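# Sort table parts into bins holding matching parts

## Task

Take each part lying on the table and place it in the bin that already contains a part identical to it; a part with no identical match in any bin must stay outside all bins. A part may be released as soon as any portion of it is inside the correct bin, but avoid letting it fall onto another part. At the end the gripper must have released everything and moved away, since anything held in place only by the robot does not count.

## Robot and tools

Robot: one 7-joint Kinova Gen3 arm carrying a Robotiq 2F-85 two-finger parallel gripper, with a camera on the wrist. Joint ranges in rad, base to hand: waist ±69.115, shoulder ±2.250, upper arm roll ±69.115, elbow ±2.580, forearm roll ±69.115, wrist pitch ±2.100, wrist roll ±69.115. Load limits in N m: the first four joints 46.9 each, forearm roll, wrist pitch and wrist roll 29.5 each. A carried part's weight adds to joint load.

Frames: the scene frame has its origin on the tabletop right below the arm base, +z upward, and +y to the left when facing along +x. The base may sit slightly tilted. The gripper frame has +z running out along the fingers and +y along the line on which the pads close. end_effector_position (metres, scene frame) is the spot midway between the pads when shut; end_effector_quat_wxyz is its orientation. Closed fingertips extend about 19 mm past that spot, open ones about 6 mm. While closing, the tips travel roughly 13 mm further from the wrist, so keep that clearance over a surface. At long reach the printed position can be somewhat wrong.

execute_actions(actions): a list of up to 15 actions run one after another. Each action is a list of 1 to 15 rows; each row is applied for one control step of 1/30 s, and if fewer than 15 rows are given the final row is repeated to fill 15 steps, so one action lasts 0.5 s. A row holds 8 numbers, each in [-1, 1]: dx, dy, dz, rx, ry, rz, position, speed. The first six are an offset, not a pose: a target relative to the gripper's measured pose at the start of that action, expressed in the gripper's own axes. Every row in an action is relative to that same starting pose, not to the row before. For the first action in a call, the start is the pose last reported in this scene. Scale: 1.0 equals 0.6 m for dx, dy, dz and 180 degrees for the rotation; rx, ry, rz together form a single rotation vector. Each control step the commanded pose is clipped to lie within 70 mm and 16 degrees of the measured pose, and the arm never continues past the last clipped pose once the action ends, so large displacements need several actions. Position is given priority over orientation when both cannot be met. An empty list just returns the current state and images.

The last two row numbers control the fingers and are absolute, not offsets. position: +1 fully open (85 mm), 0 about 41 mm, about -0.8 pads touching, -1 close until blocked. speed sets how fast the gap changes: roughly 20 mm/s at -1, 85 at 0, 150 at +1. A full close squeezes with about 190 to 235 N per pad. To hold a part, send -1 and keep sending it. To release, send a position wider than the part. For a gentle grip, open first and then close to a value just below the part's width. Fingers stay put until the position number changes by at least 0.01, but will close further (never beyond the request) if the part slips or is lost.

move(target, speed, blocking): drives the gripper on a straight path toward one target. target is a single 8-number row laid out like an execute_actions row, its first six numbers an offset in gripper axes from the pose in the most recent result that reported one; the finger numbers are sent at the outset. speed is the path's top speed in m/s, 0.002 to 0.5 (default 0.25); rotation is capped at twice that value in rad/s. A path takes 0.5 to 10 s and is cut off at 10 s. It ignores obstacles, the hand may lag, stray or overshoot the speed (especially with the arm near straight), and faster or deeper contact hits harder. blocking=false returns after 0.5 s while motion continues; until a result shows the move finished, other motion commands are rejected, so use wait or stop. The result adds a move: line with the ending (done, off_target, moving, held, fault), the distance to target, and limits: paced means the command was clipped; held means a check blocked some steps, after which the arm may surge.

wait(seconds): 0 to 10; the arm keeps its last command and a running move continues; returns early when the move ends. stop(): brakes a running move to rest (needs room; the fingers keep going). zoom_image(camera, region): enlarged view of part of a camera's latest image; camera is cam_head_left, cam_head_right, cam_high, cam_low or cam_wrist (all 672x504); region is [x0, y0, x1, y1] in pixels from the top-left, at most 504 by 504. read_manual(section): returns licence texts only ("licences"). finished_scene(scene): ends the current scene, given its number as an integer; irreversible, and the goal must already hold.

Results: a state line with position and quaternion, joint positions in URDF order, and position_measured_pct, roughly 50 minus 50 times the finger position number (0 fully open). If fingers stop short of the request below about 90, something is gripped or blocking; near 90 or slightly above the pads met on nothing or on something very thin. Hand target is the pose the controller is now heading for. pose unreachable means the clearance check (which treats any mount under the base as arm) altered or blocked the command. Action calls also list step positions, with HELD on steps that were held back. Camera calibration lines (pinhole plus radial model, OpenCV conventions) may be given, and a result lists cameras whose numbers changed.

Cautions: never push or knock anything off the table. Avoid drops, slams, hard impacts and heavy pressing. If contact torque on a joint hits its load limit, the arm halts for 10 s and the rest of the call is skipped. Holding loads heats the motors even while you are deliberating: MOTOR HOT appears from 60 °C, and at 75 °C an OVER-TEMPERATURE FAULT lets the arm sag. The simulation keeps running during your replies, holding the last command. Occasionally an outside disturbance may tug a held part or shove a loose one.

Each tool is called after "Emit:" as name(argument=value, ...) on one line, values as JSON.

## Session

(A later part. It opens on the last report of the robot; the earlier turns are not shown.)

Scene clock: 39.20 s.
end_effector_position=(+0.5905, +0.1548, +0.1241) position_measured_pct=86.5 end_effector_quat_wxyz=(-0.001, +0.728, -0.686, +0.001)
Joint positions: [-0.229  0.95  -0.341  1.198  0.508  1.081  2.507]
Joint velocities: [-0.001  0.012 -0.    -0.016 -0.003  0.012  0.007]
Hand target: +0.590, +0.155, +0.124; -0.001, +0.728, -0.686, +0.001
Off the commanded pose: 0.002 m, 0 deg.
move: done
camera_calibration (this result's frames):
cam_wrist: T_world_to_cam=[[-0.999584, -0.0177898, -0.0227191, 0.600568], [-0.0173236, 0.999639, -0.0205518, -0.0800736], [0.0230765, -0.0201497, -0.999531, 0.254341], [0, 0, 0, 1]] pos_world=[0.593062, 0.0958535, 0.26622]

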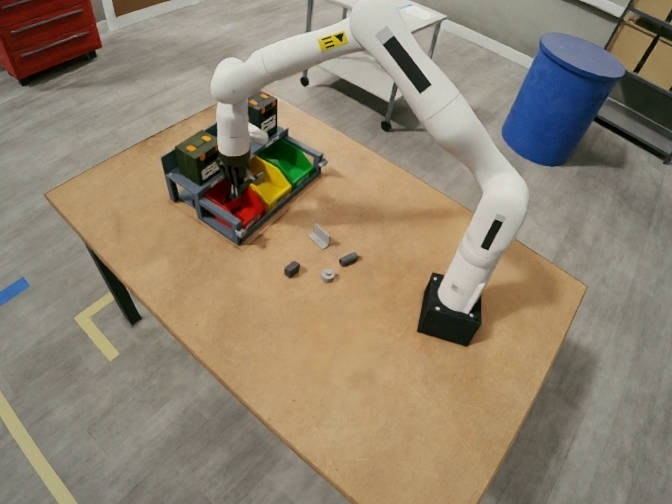

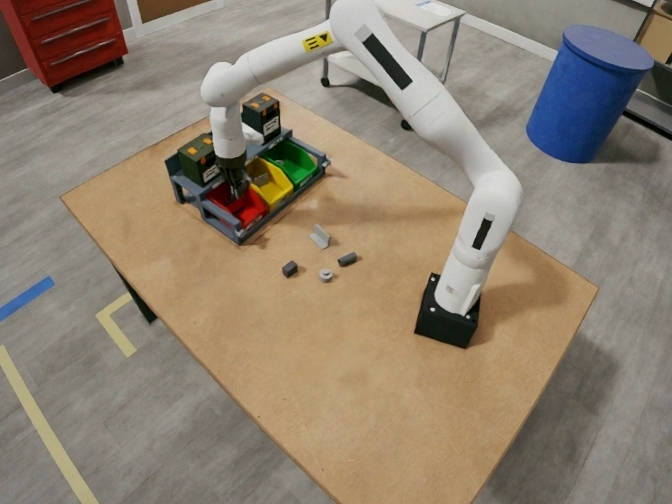

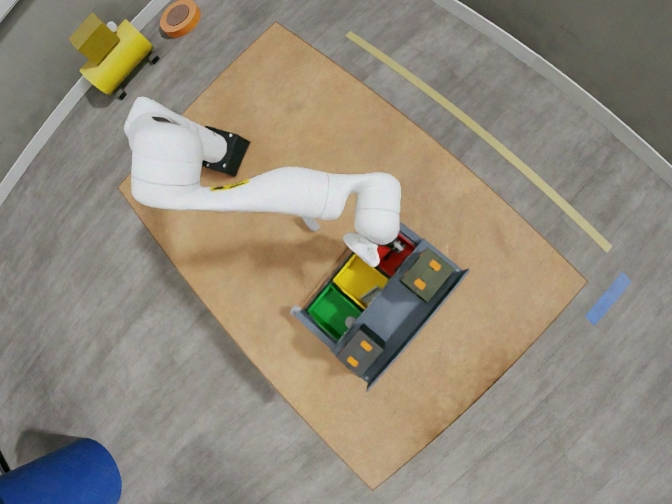

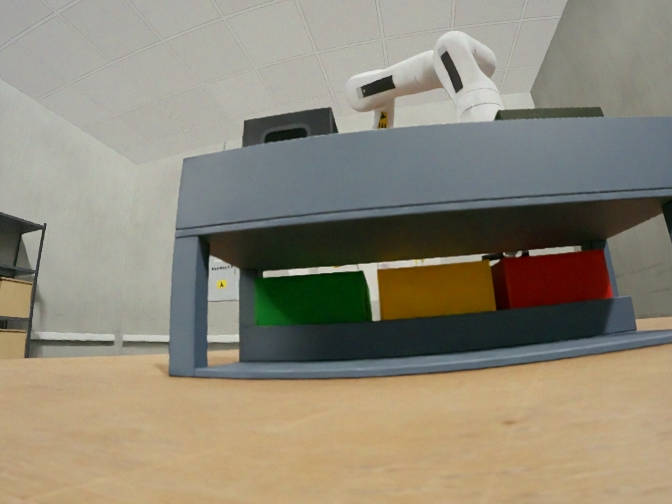

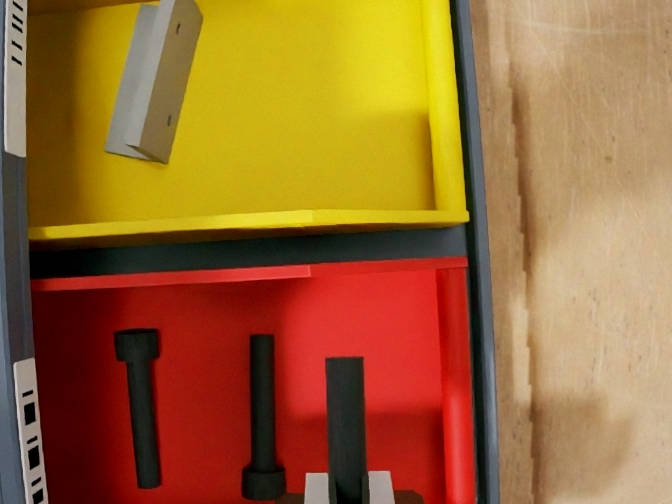

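Emit:
move(target=[0,-0.002,0.143,0,0,0,-1,0], speed=0.15)

Emit:
execute_actions(actions=[[[0,0,0,0,0,0,-0.5,0]]])

Scene clock: 40.87 s.
end_effector_position=(+0.5923, +0.1546, +0.0385) position_measured_pct=86.5 end_effector_quat_wxyz=(-0.001, +0.727, -0.686, +0.002)
Joint positions: [-0.219  1.08  -0.308  1.215  0.555  0.936  2.479]
Joint velocities: [-0.001  0.004  0.    -0.001  0.001 -0.001 -0.001]
Hand target: +0.592, +0.155, +0.038; -0.001, +0.727, -0.686, +0.002
Off the commanded pose: 0.000 m, 0 deg.
move: done
camera_calibration (this result's frames):
cam_wrist: T_world_to_cam=[[-0.999584, -0.0173005, -0.0230934, 0.600409], [-0.0168213, 0.999642, -0.0207866, -0.081894], [0.0234447, -0.0203895, -0.999517, 0.168513], [0, 0, 0, 1]] pos_world=[0.594831, 0.095688, 0.180594]

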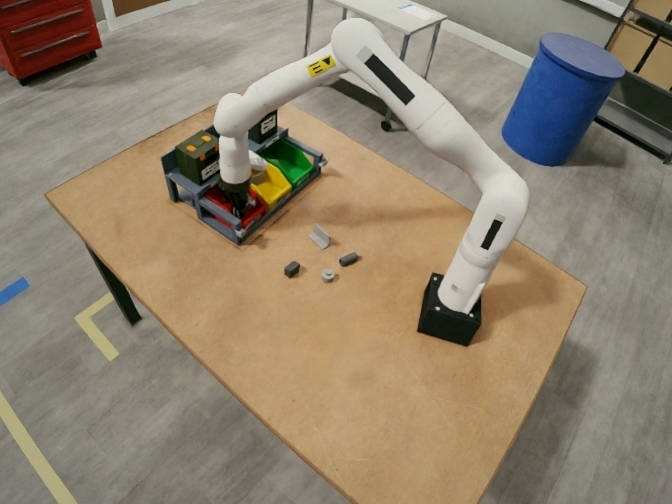

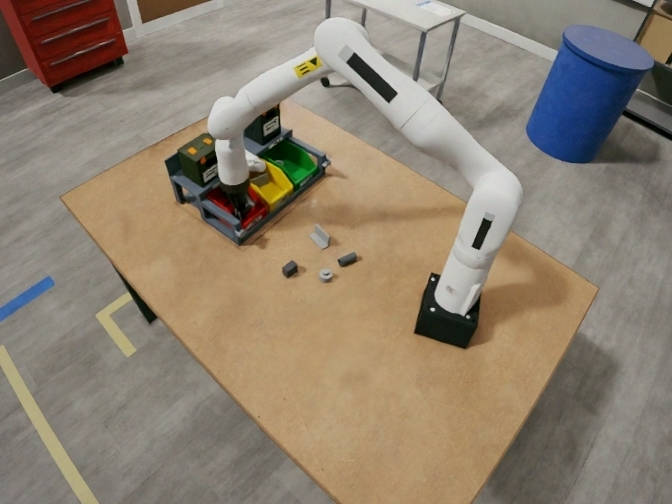

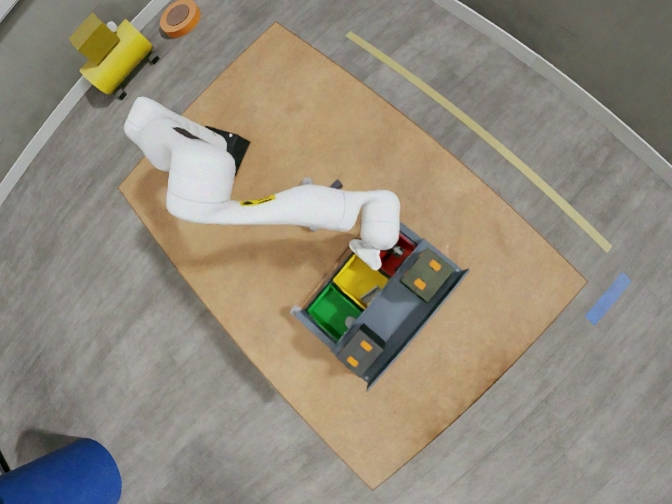

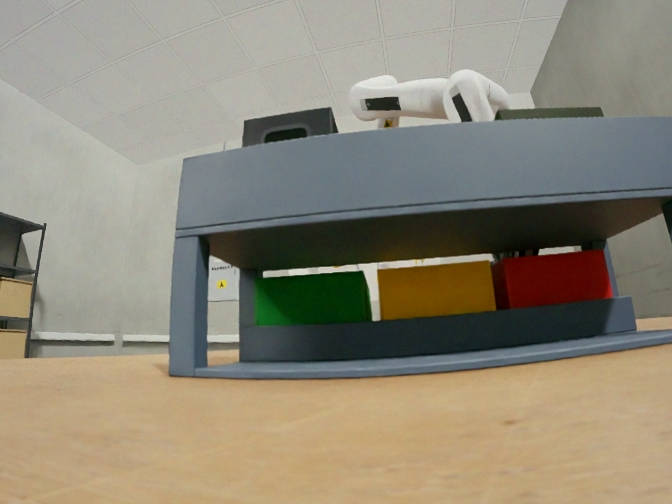

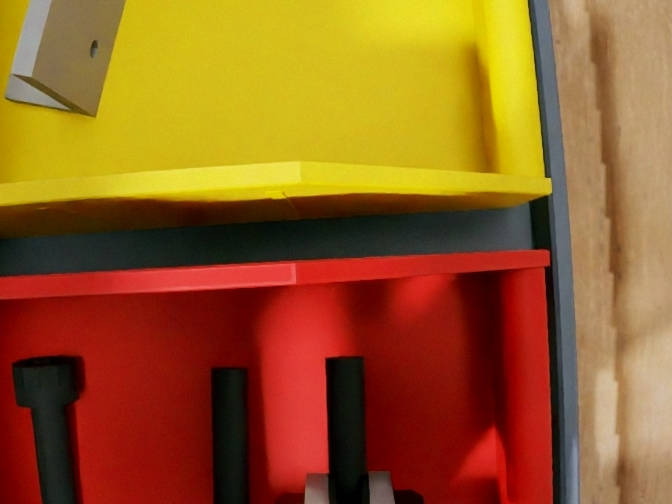

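Scene clock: 41.37 s.
end_effector_position=(+0.5924, +0.1546, +0.0385) position_measured_pct=75.0 end_effector_quat_wxyz=(-0.001, +0.727, -0.686, +0.002)
Joint positions: [-0.219  1.08  -0.308  1.215  0.555  0.936  2.479]
Joint velocities: [ 0.002 -0.001  0.    -0.001  0.    -0.     0.001]
Hand target: +0.592, +0.155, +0.039; -0.001, +0.727, -0.686, +0.002
Off the commanded pose: 0.000 m, 0 deg.
Step readings (end_effector_position):
0: (+0.5923, +0.1546, +0.0385)
1: (+0.5923, +0.1546, +0.0385)
2: (+0.5923, +0.1546, +0.0385)
4: (+0.5924, +0.1546, +0.0385)
8: (+0.5924, +0.1546, +0.0386)
15: end_effector_position above
camera_calibration (this result's frames):
cam_wrist: T_world_to_cam=[[-0.999583, -0.0172976, -0.0231173, 0.600418], [-0.0168179, 0.999643, -0.0207826, -0.0818961], [0.0234686, -0.0203852, -0.999517, 0.16851], [0, 0, 0, 1]] pos_world=[0.594836, 0.0956877, 0.180607]

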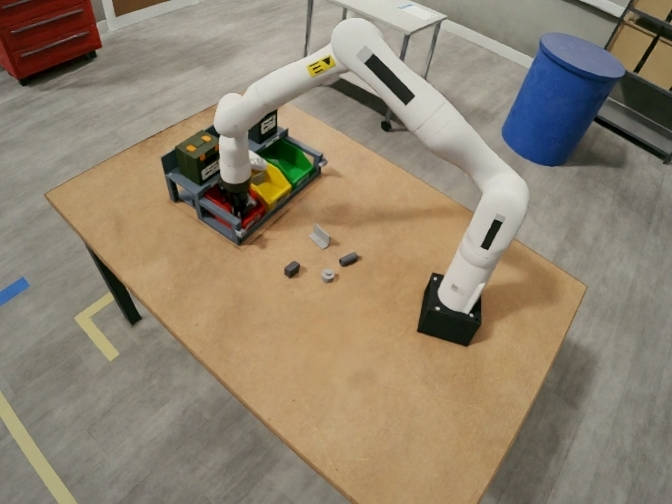

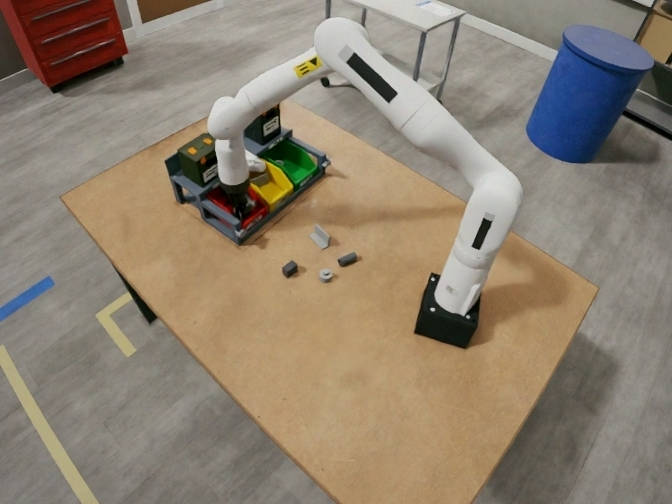

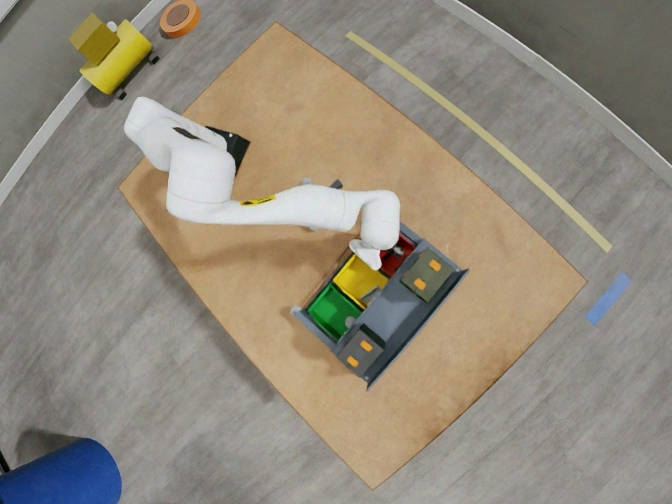

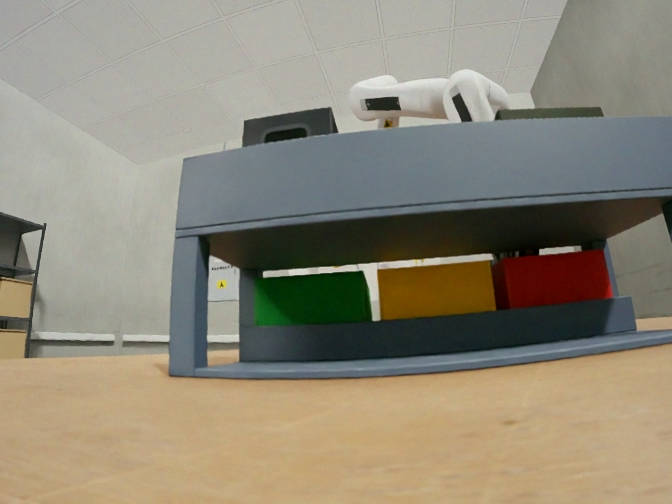

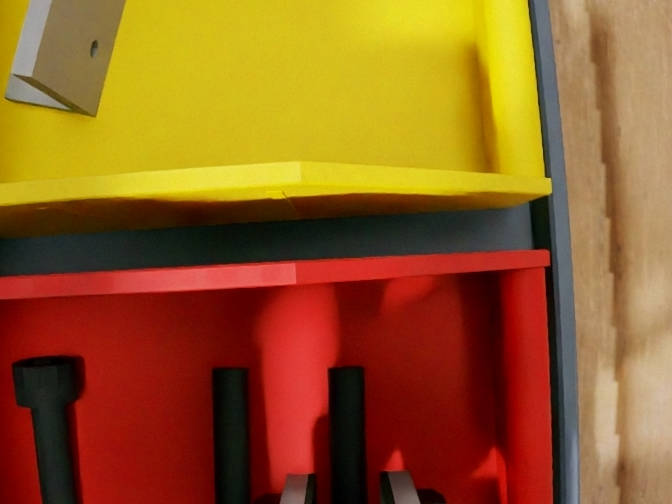

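Emit:
move(target=[0,0,-0.095,0,0,0,-0.5,0], speed=0.25)

Emit:
move(target=[0.02,0.497,-0.04,0,0,0,0.05,0], speed=0.35)

Scene clock: 42.83 s.
end_effector_position=(+0.5919, +0.1548, +0.0954) position_measured_pct=75.0 end_effector_quat_wxyz=(-0.001, +0.727, -0.686, +0.002)
Joint positions: [-0.225  0.993 -0.331  1.207  0.524  1.031  2.498]
Joint velocities: [ 0.    -0.003 -0.     0.     0.001  0.003  0.001]
Hand target: +0.592, +0.155, +0.096; -0.001, +0.727, -0.686, +0.002
Off the commanded pose: 0.000 m, 0 deg.
move: done
camera_calibration (this result's frames):
cam_wrist: T_world_to_cam=[[-0.999584, -0.0176205, -0.0228498, 0.60131], [-0.0171503, 0.99964, -0.0206153, -0.0807211], [0.0232048, -0.0202148, -0.999526, 0.225481], [0, 0, 0, 1]] pos_world=[0.594443, 0.0958455, 0.23745]

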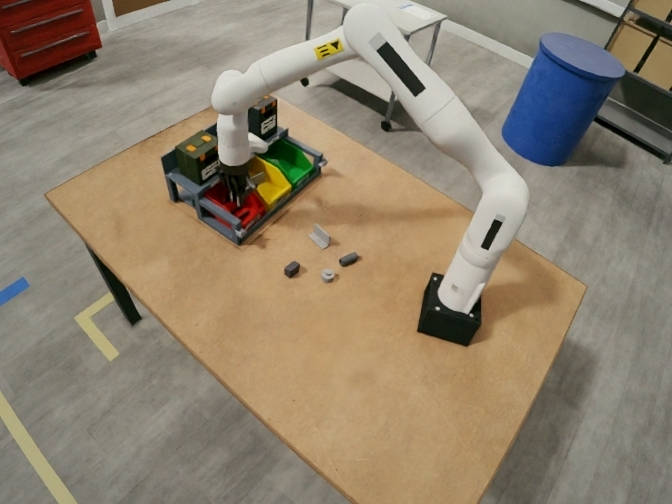

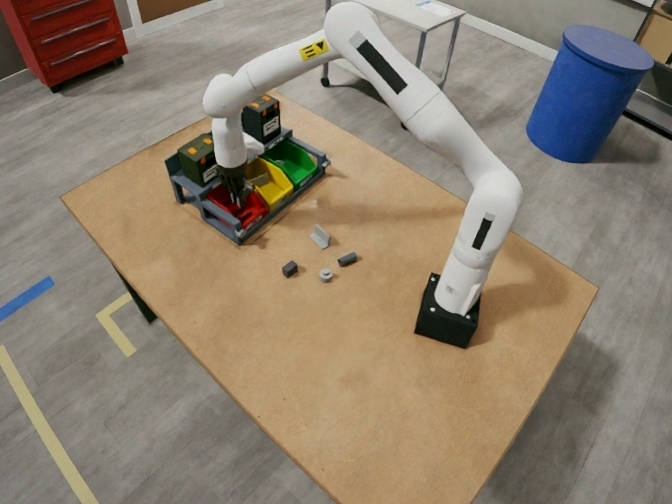

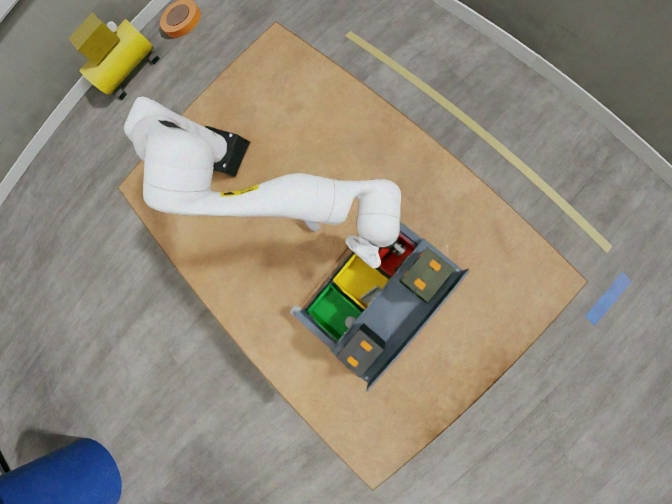

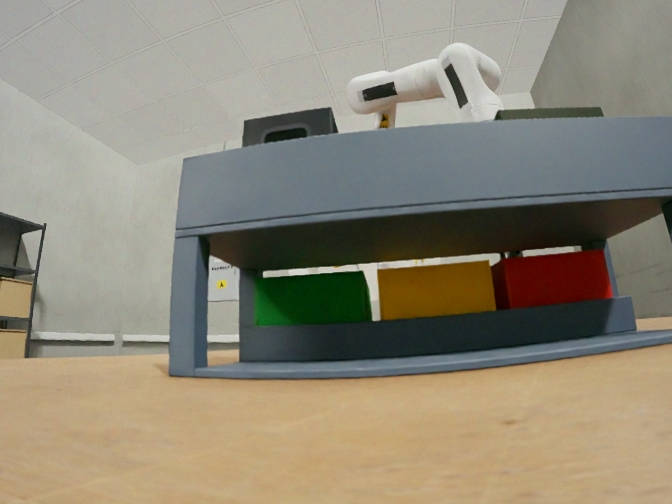

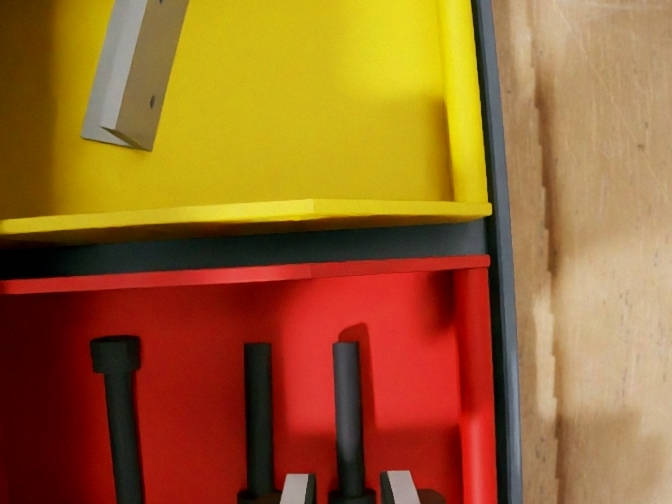

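Scene clock: 44.47 s.
end_effector_position=(+0.2956, +0.1240, +0.1172) position_measured_pct=47.6 end_effector_quat_wxyz=(-0.000, +0.727, -0.687, +0.003)
Joint positions: [-0.441  0.563 -0.283  2.249  0.703  0.498  1.863]
Joint velocities: [-0.019 -0.007  0.005  0.007  0.014 -0.006 -0.02 ]
Hand target: +0.295, +0.124, +0.117; -0.001, +0.728, -0.686, +0.003
Off the commanded pose: 0.002 m, 0 deg.
move: done; limits=paced
camera_calibration (this result's frames):
cam_wrist: T_world_to_cam=[[-0.999595, -0.0164792, -0.0232058, 0.304953], [-0.0159366, 0.9996, -0.0233761, -0.0546451], [0.0235818, -0.0229968, -0.999457, 0.253773], [0, 0, 0, 1]] pos_world=[0.297974, 0.0654845, 0.259434]

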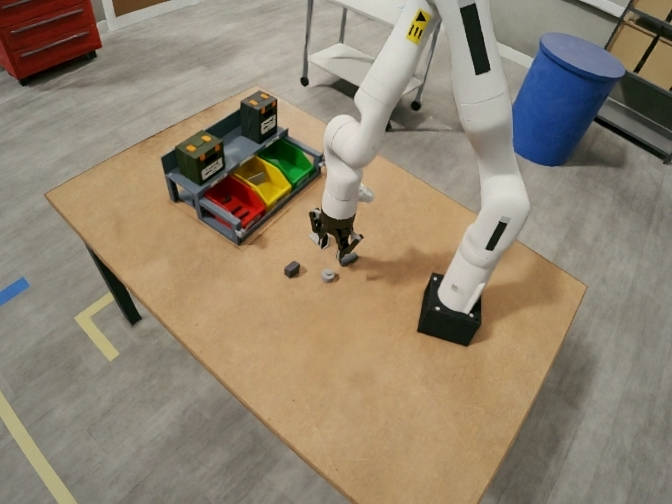

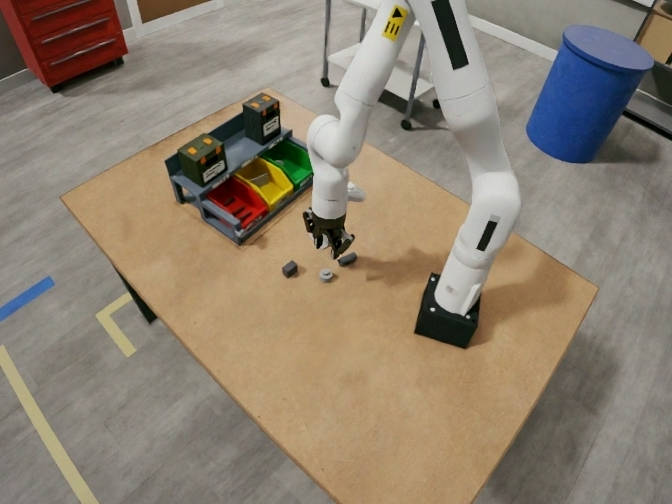

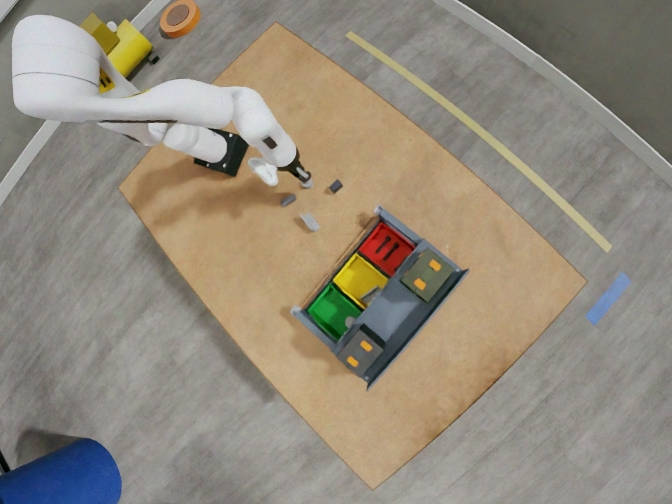

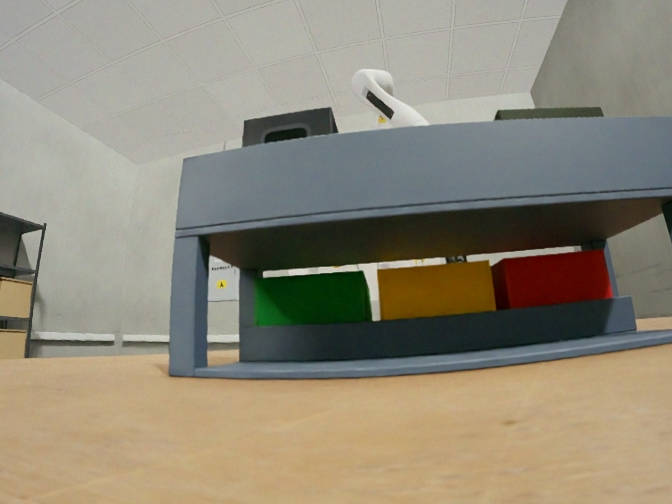

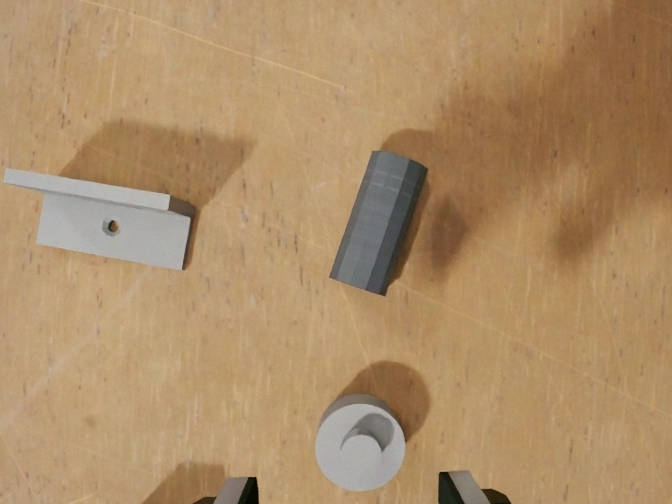

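Emit:
zoom_image(camera="cam_wrist", region=[0,140,240,300])

Emit:
zoom_image(camera="cam_high", region=[280,170,400,340])

Emit:
zoom_image(camera="cam_head_right", region=[220,130,320,220])

Region (0, 140, 240, 300) of cam_wrist's 672x504 image, scaled by 2.100.

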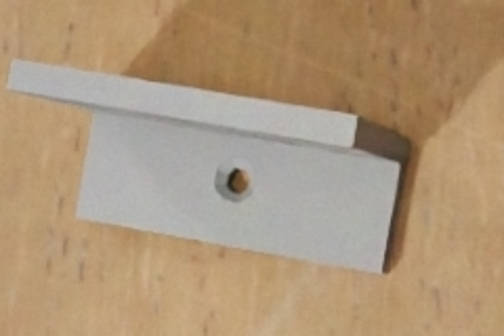

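Region (280, 170, 400, 340) of cam_high's 672x504 image, scaled by 2.965, with more detail than that image has; it fills the left 356 columns of this view, and the rest is white.

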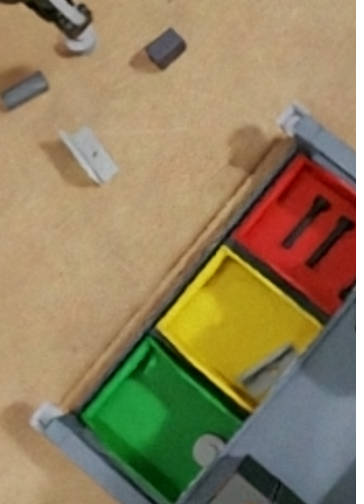

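Region (220, 130, 320, 220) of cam_head_right's 672x504 image, scaled by 5.040, with more detail than that image has; it fills the top 454 rows of this view, and the rest is white.

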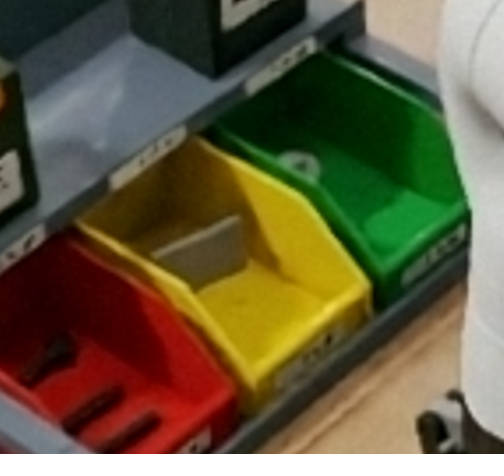

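Emit:
move(target=[-0.0167,0.0085,0.16,0,0,0,0.05,0], speed=0.15)

Scene clock: 49.40 s.
end_effector_position=(+0.2914, +0.1327, +0.0210) position_measured_pct=47.6 end_effector_quat_wxyz=(+0.000, +0.726, -0.687, +0.003)
Joint positions: [-0.704  0.85   0.092  2.276  1.059  0.113  1.493]
Joint velocities: [-0.078  0.015  0.094  0.018  0.03  -0.077 -0.044]
Hand target: +0.291, +0.133, +0.021; -0.000, +0.727, -0.686, +0.004
Off the commanded pose: 0.001 m, 0 deg.
move: done
camera_calibration (this result's frames):
cam_wrist: T_world_to_cam=[[-0.999613, -0.0147374, -0.0236002, 0.298526], [-0.014155, 0.999596, -0.0246588, -0.0661664], [0.0239541, -0.0243152, -0.999417, 0.158007], [0, 0, 0, 1]] pos_world=[0.293689, 0.0743811, 0.163328]

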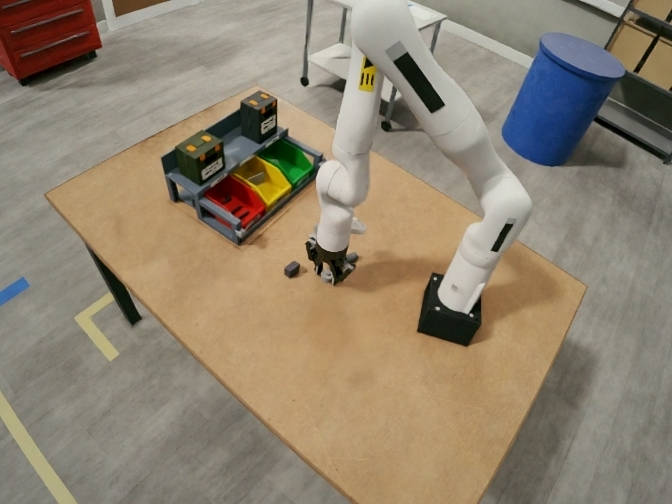

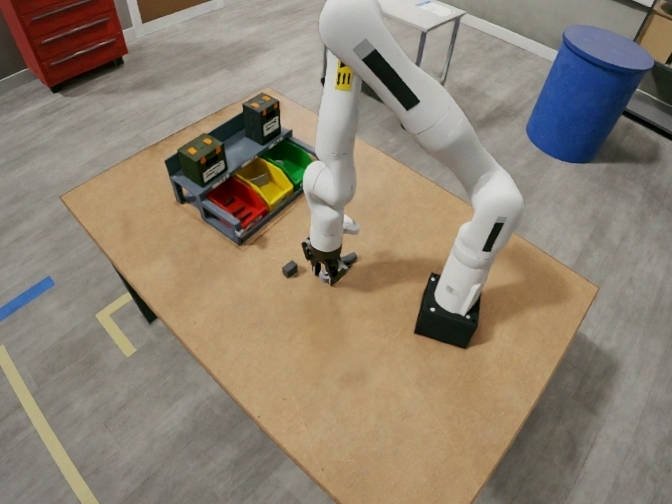

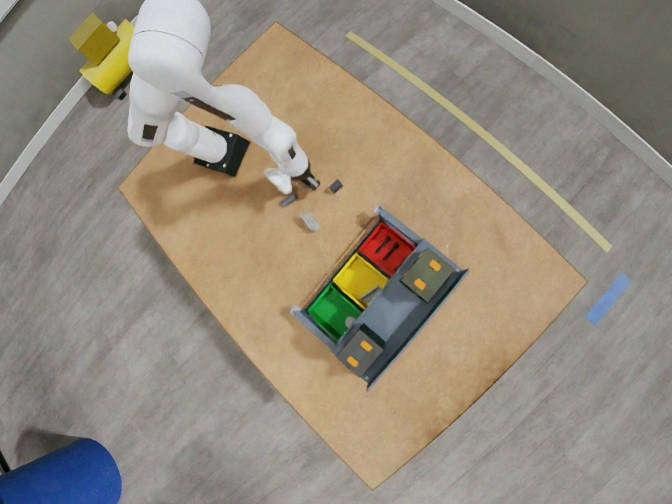

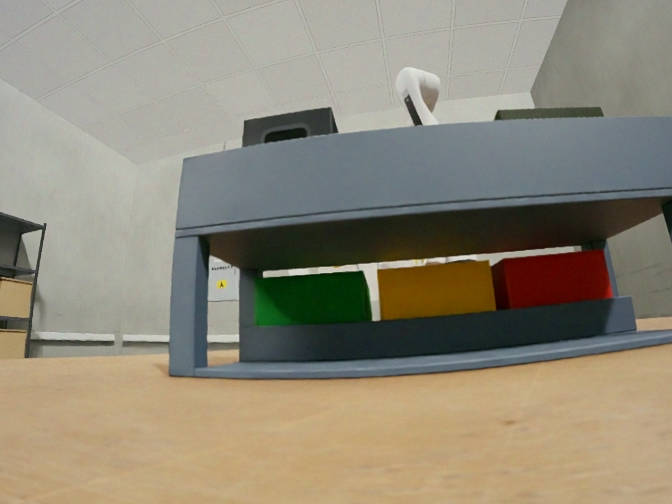

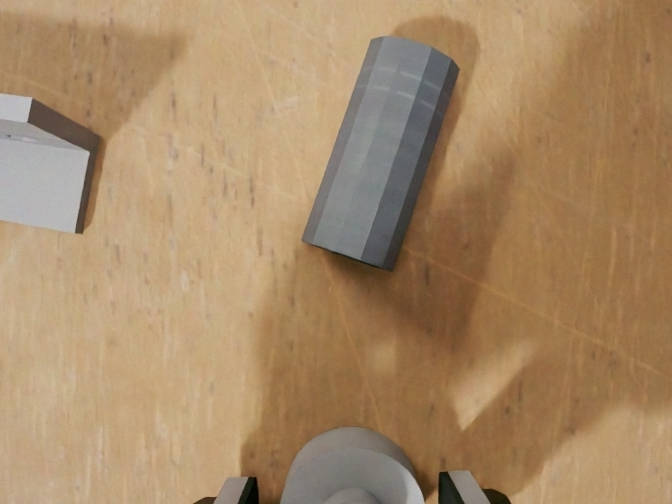

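Emit:
execute_actions(actions=[[[0.002,0.002,0.003,0,0,0,0.05,0],[0.002,0.002,0.003,0,0,0,0.05,0],[0.002,0.002,0.003,0,0,0,0.05,0],[0.002,0.002,0.003,0,0,0,-1,0]]])

Emit:
move(target=[0,0,-0.1,0,0,0,-1,0], speed=0.25)

Scene clock: 51.00 s.
end_effector_position=(+0.2905, +0.1315, +0.0199) position_measured_pct=62.7 end_effector_quat_wxyz=(-0.000, +0.726, -0.687, +0.003)
Joint positions: [-0.72   0.855  0.117  2.283  1.067  0.091  1.484]
Joint velocities: [-0.001  0.     0.002  0.     0.001 -0.002 -0.001]
Hand target: +0.290, +0.131, +0.019; +0.000, +0.726, -0.687, +0.003
Off the commanded pose: 0.001 m, 0 deg.
Step readings (end_effector_position):
0: (+0.2910, +0.1332, +0.0208)
1: (+0.2908, +0.1332, +0.0206)
2: (+0.2905, +0.1330, +0.0202)
4: (+0.2904, +0.1321, +0.0197)
8: (+0.2905, +0.1315, +0.0193)
15: end_effector_position above
camera_calibration (this result's frames):
cam_wrist: T_world_to_cam=[[-0.999589, -0.0146954, -0.024622, 0.297517], [-0.0140997, 0.999608, -0.024194, -0.0649685], [0.0249679, -0.0238369, -0.999404, 0.156537], [0, 0, 0, 1]] pos_world=[0.29257, 0.0730466, 0.162198]

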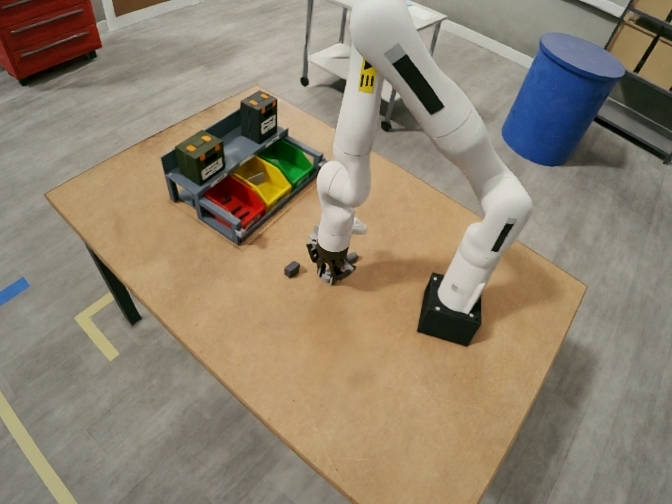

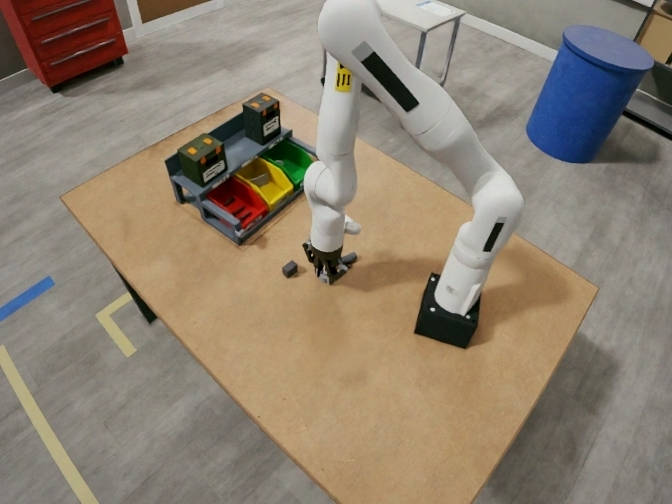

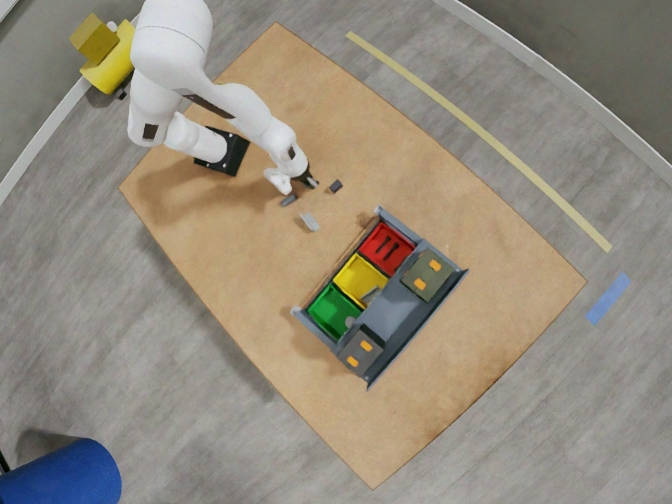

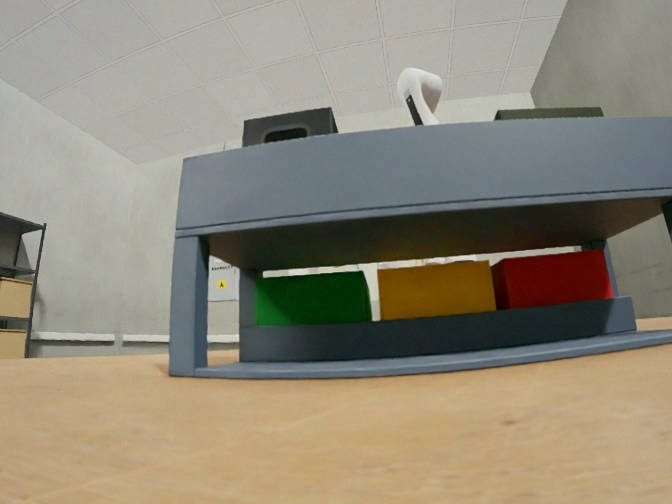

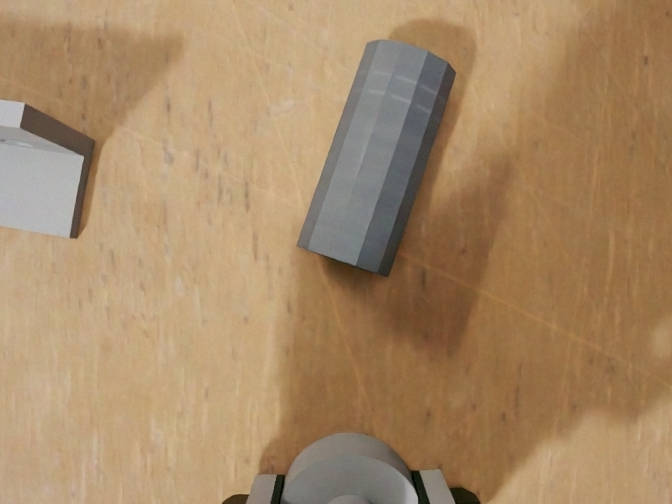

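Scene clock: 52.00 s.
end_effector_position=(+0.2894, +0.1322, +0.0801) position_measured_pct=62.7 end_effector_quat_wxyz=(-0.000, +0.727, -0.687, +0.003)
Joint positions: [-0.537  0.667 -0.175  2.274  0.844  0.369  1.702]
Joint velocities: [ 0.027 -0.002 -0.013 -0.008 -0.019  0.016  0.023]
Hand target: +0.290, +0.132, +0.080; -0.000, +0.726, -0.687, +0.003
Off the commanded pose: 0.001 m, 0 deg.
move: done
camera_calibration (this result's frames):
cam_wrist: T_world_to_cam=[[-0.999585, -0.01612, -0.0238593, 0.298091], [-0.0155582, 0.999602, -0.0235458, -0.0639202], [0.0242293, -0.0231649, -0.999438, 0.216898], [0, 0, 0, 1]] pos_world=[0.291717, 0.0737244, 0.222383]

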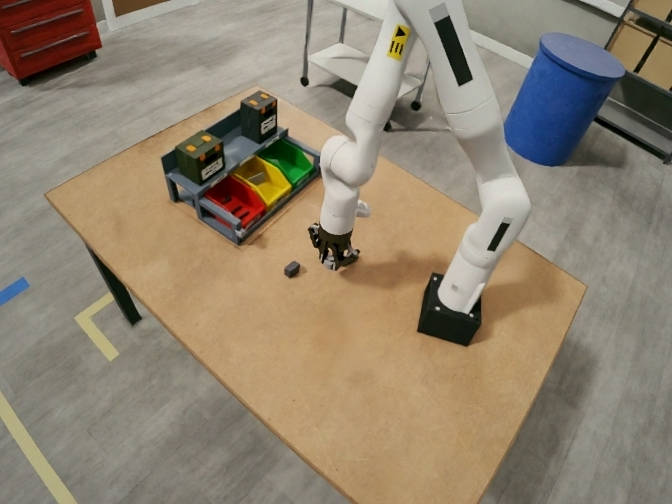

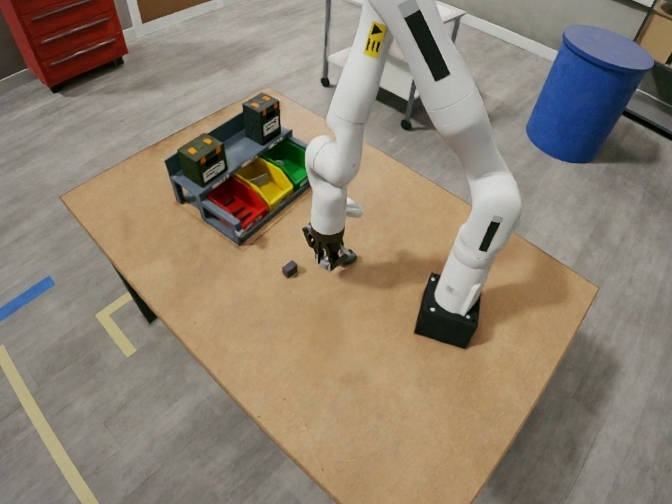

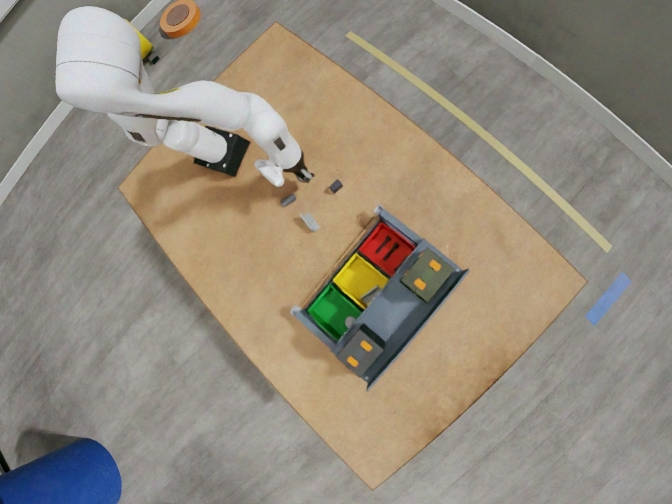

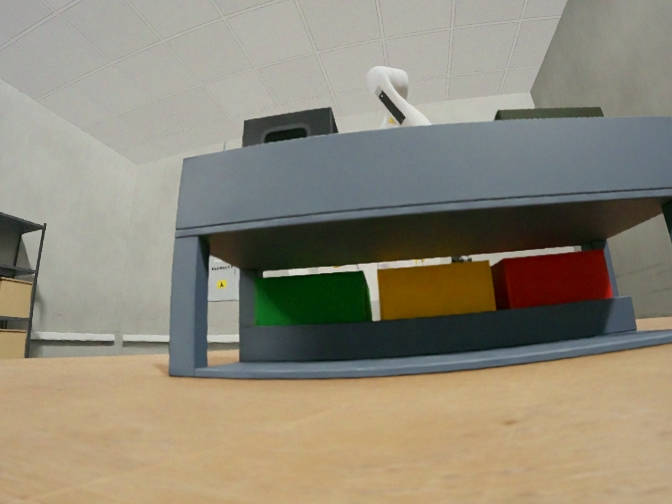

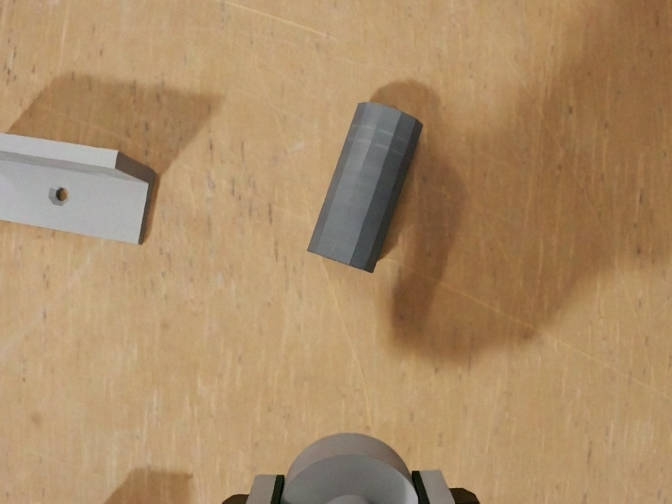

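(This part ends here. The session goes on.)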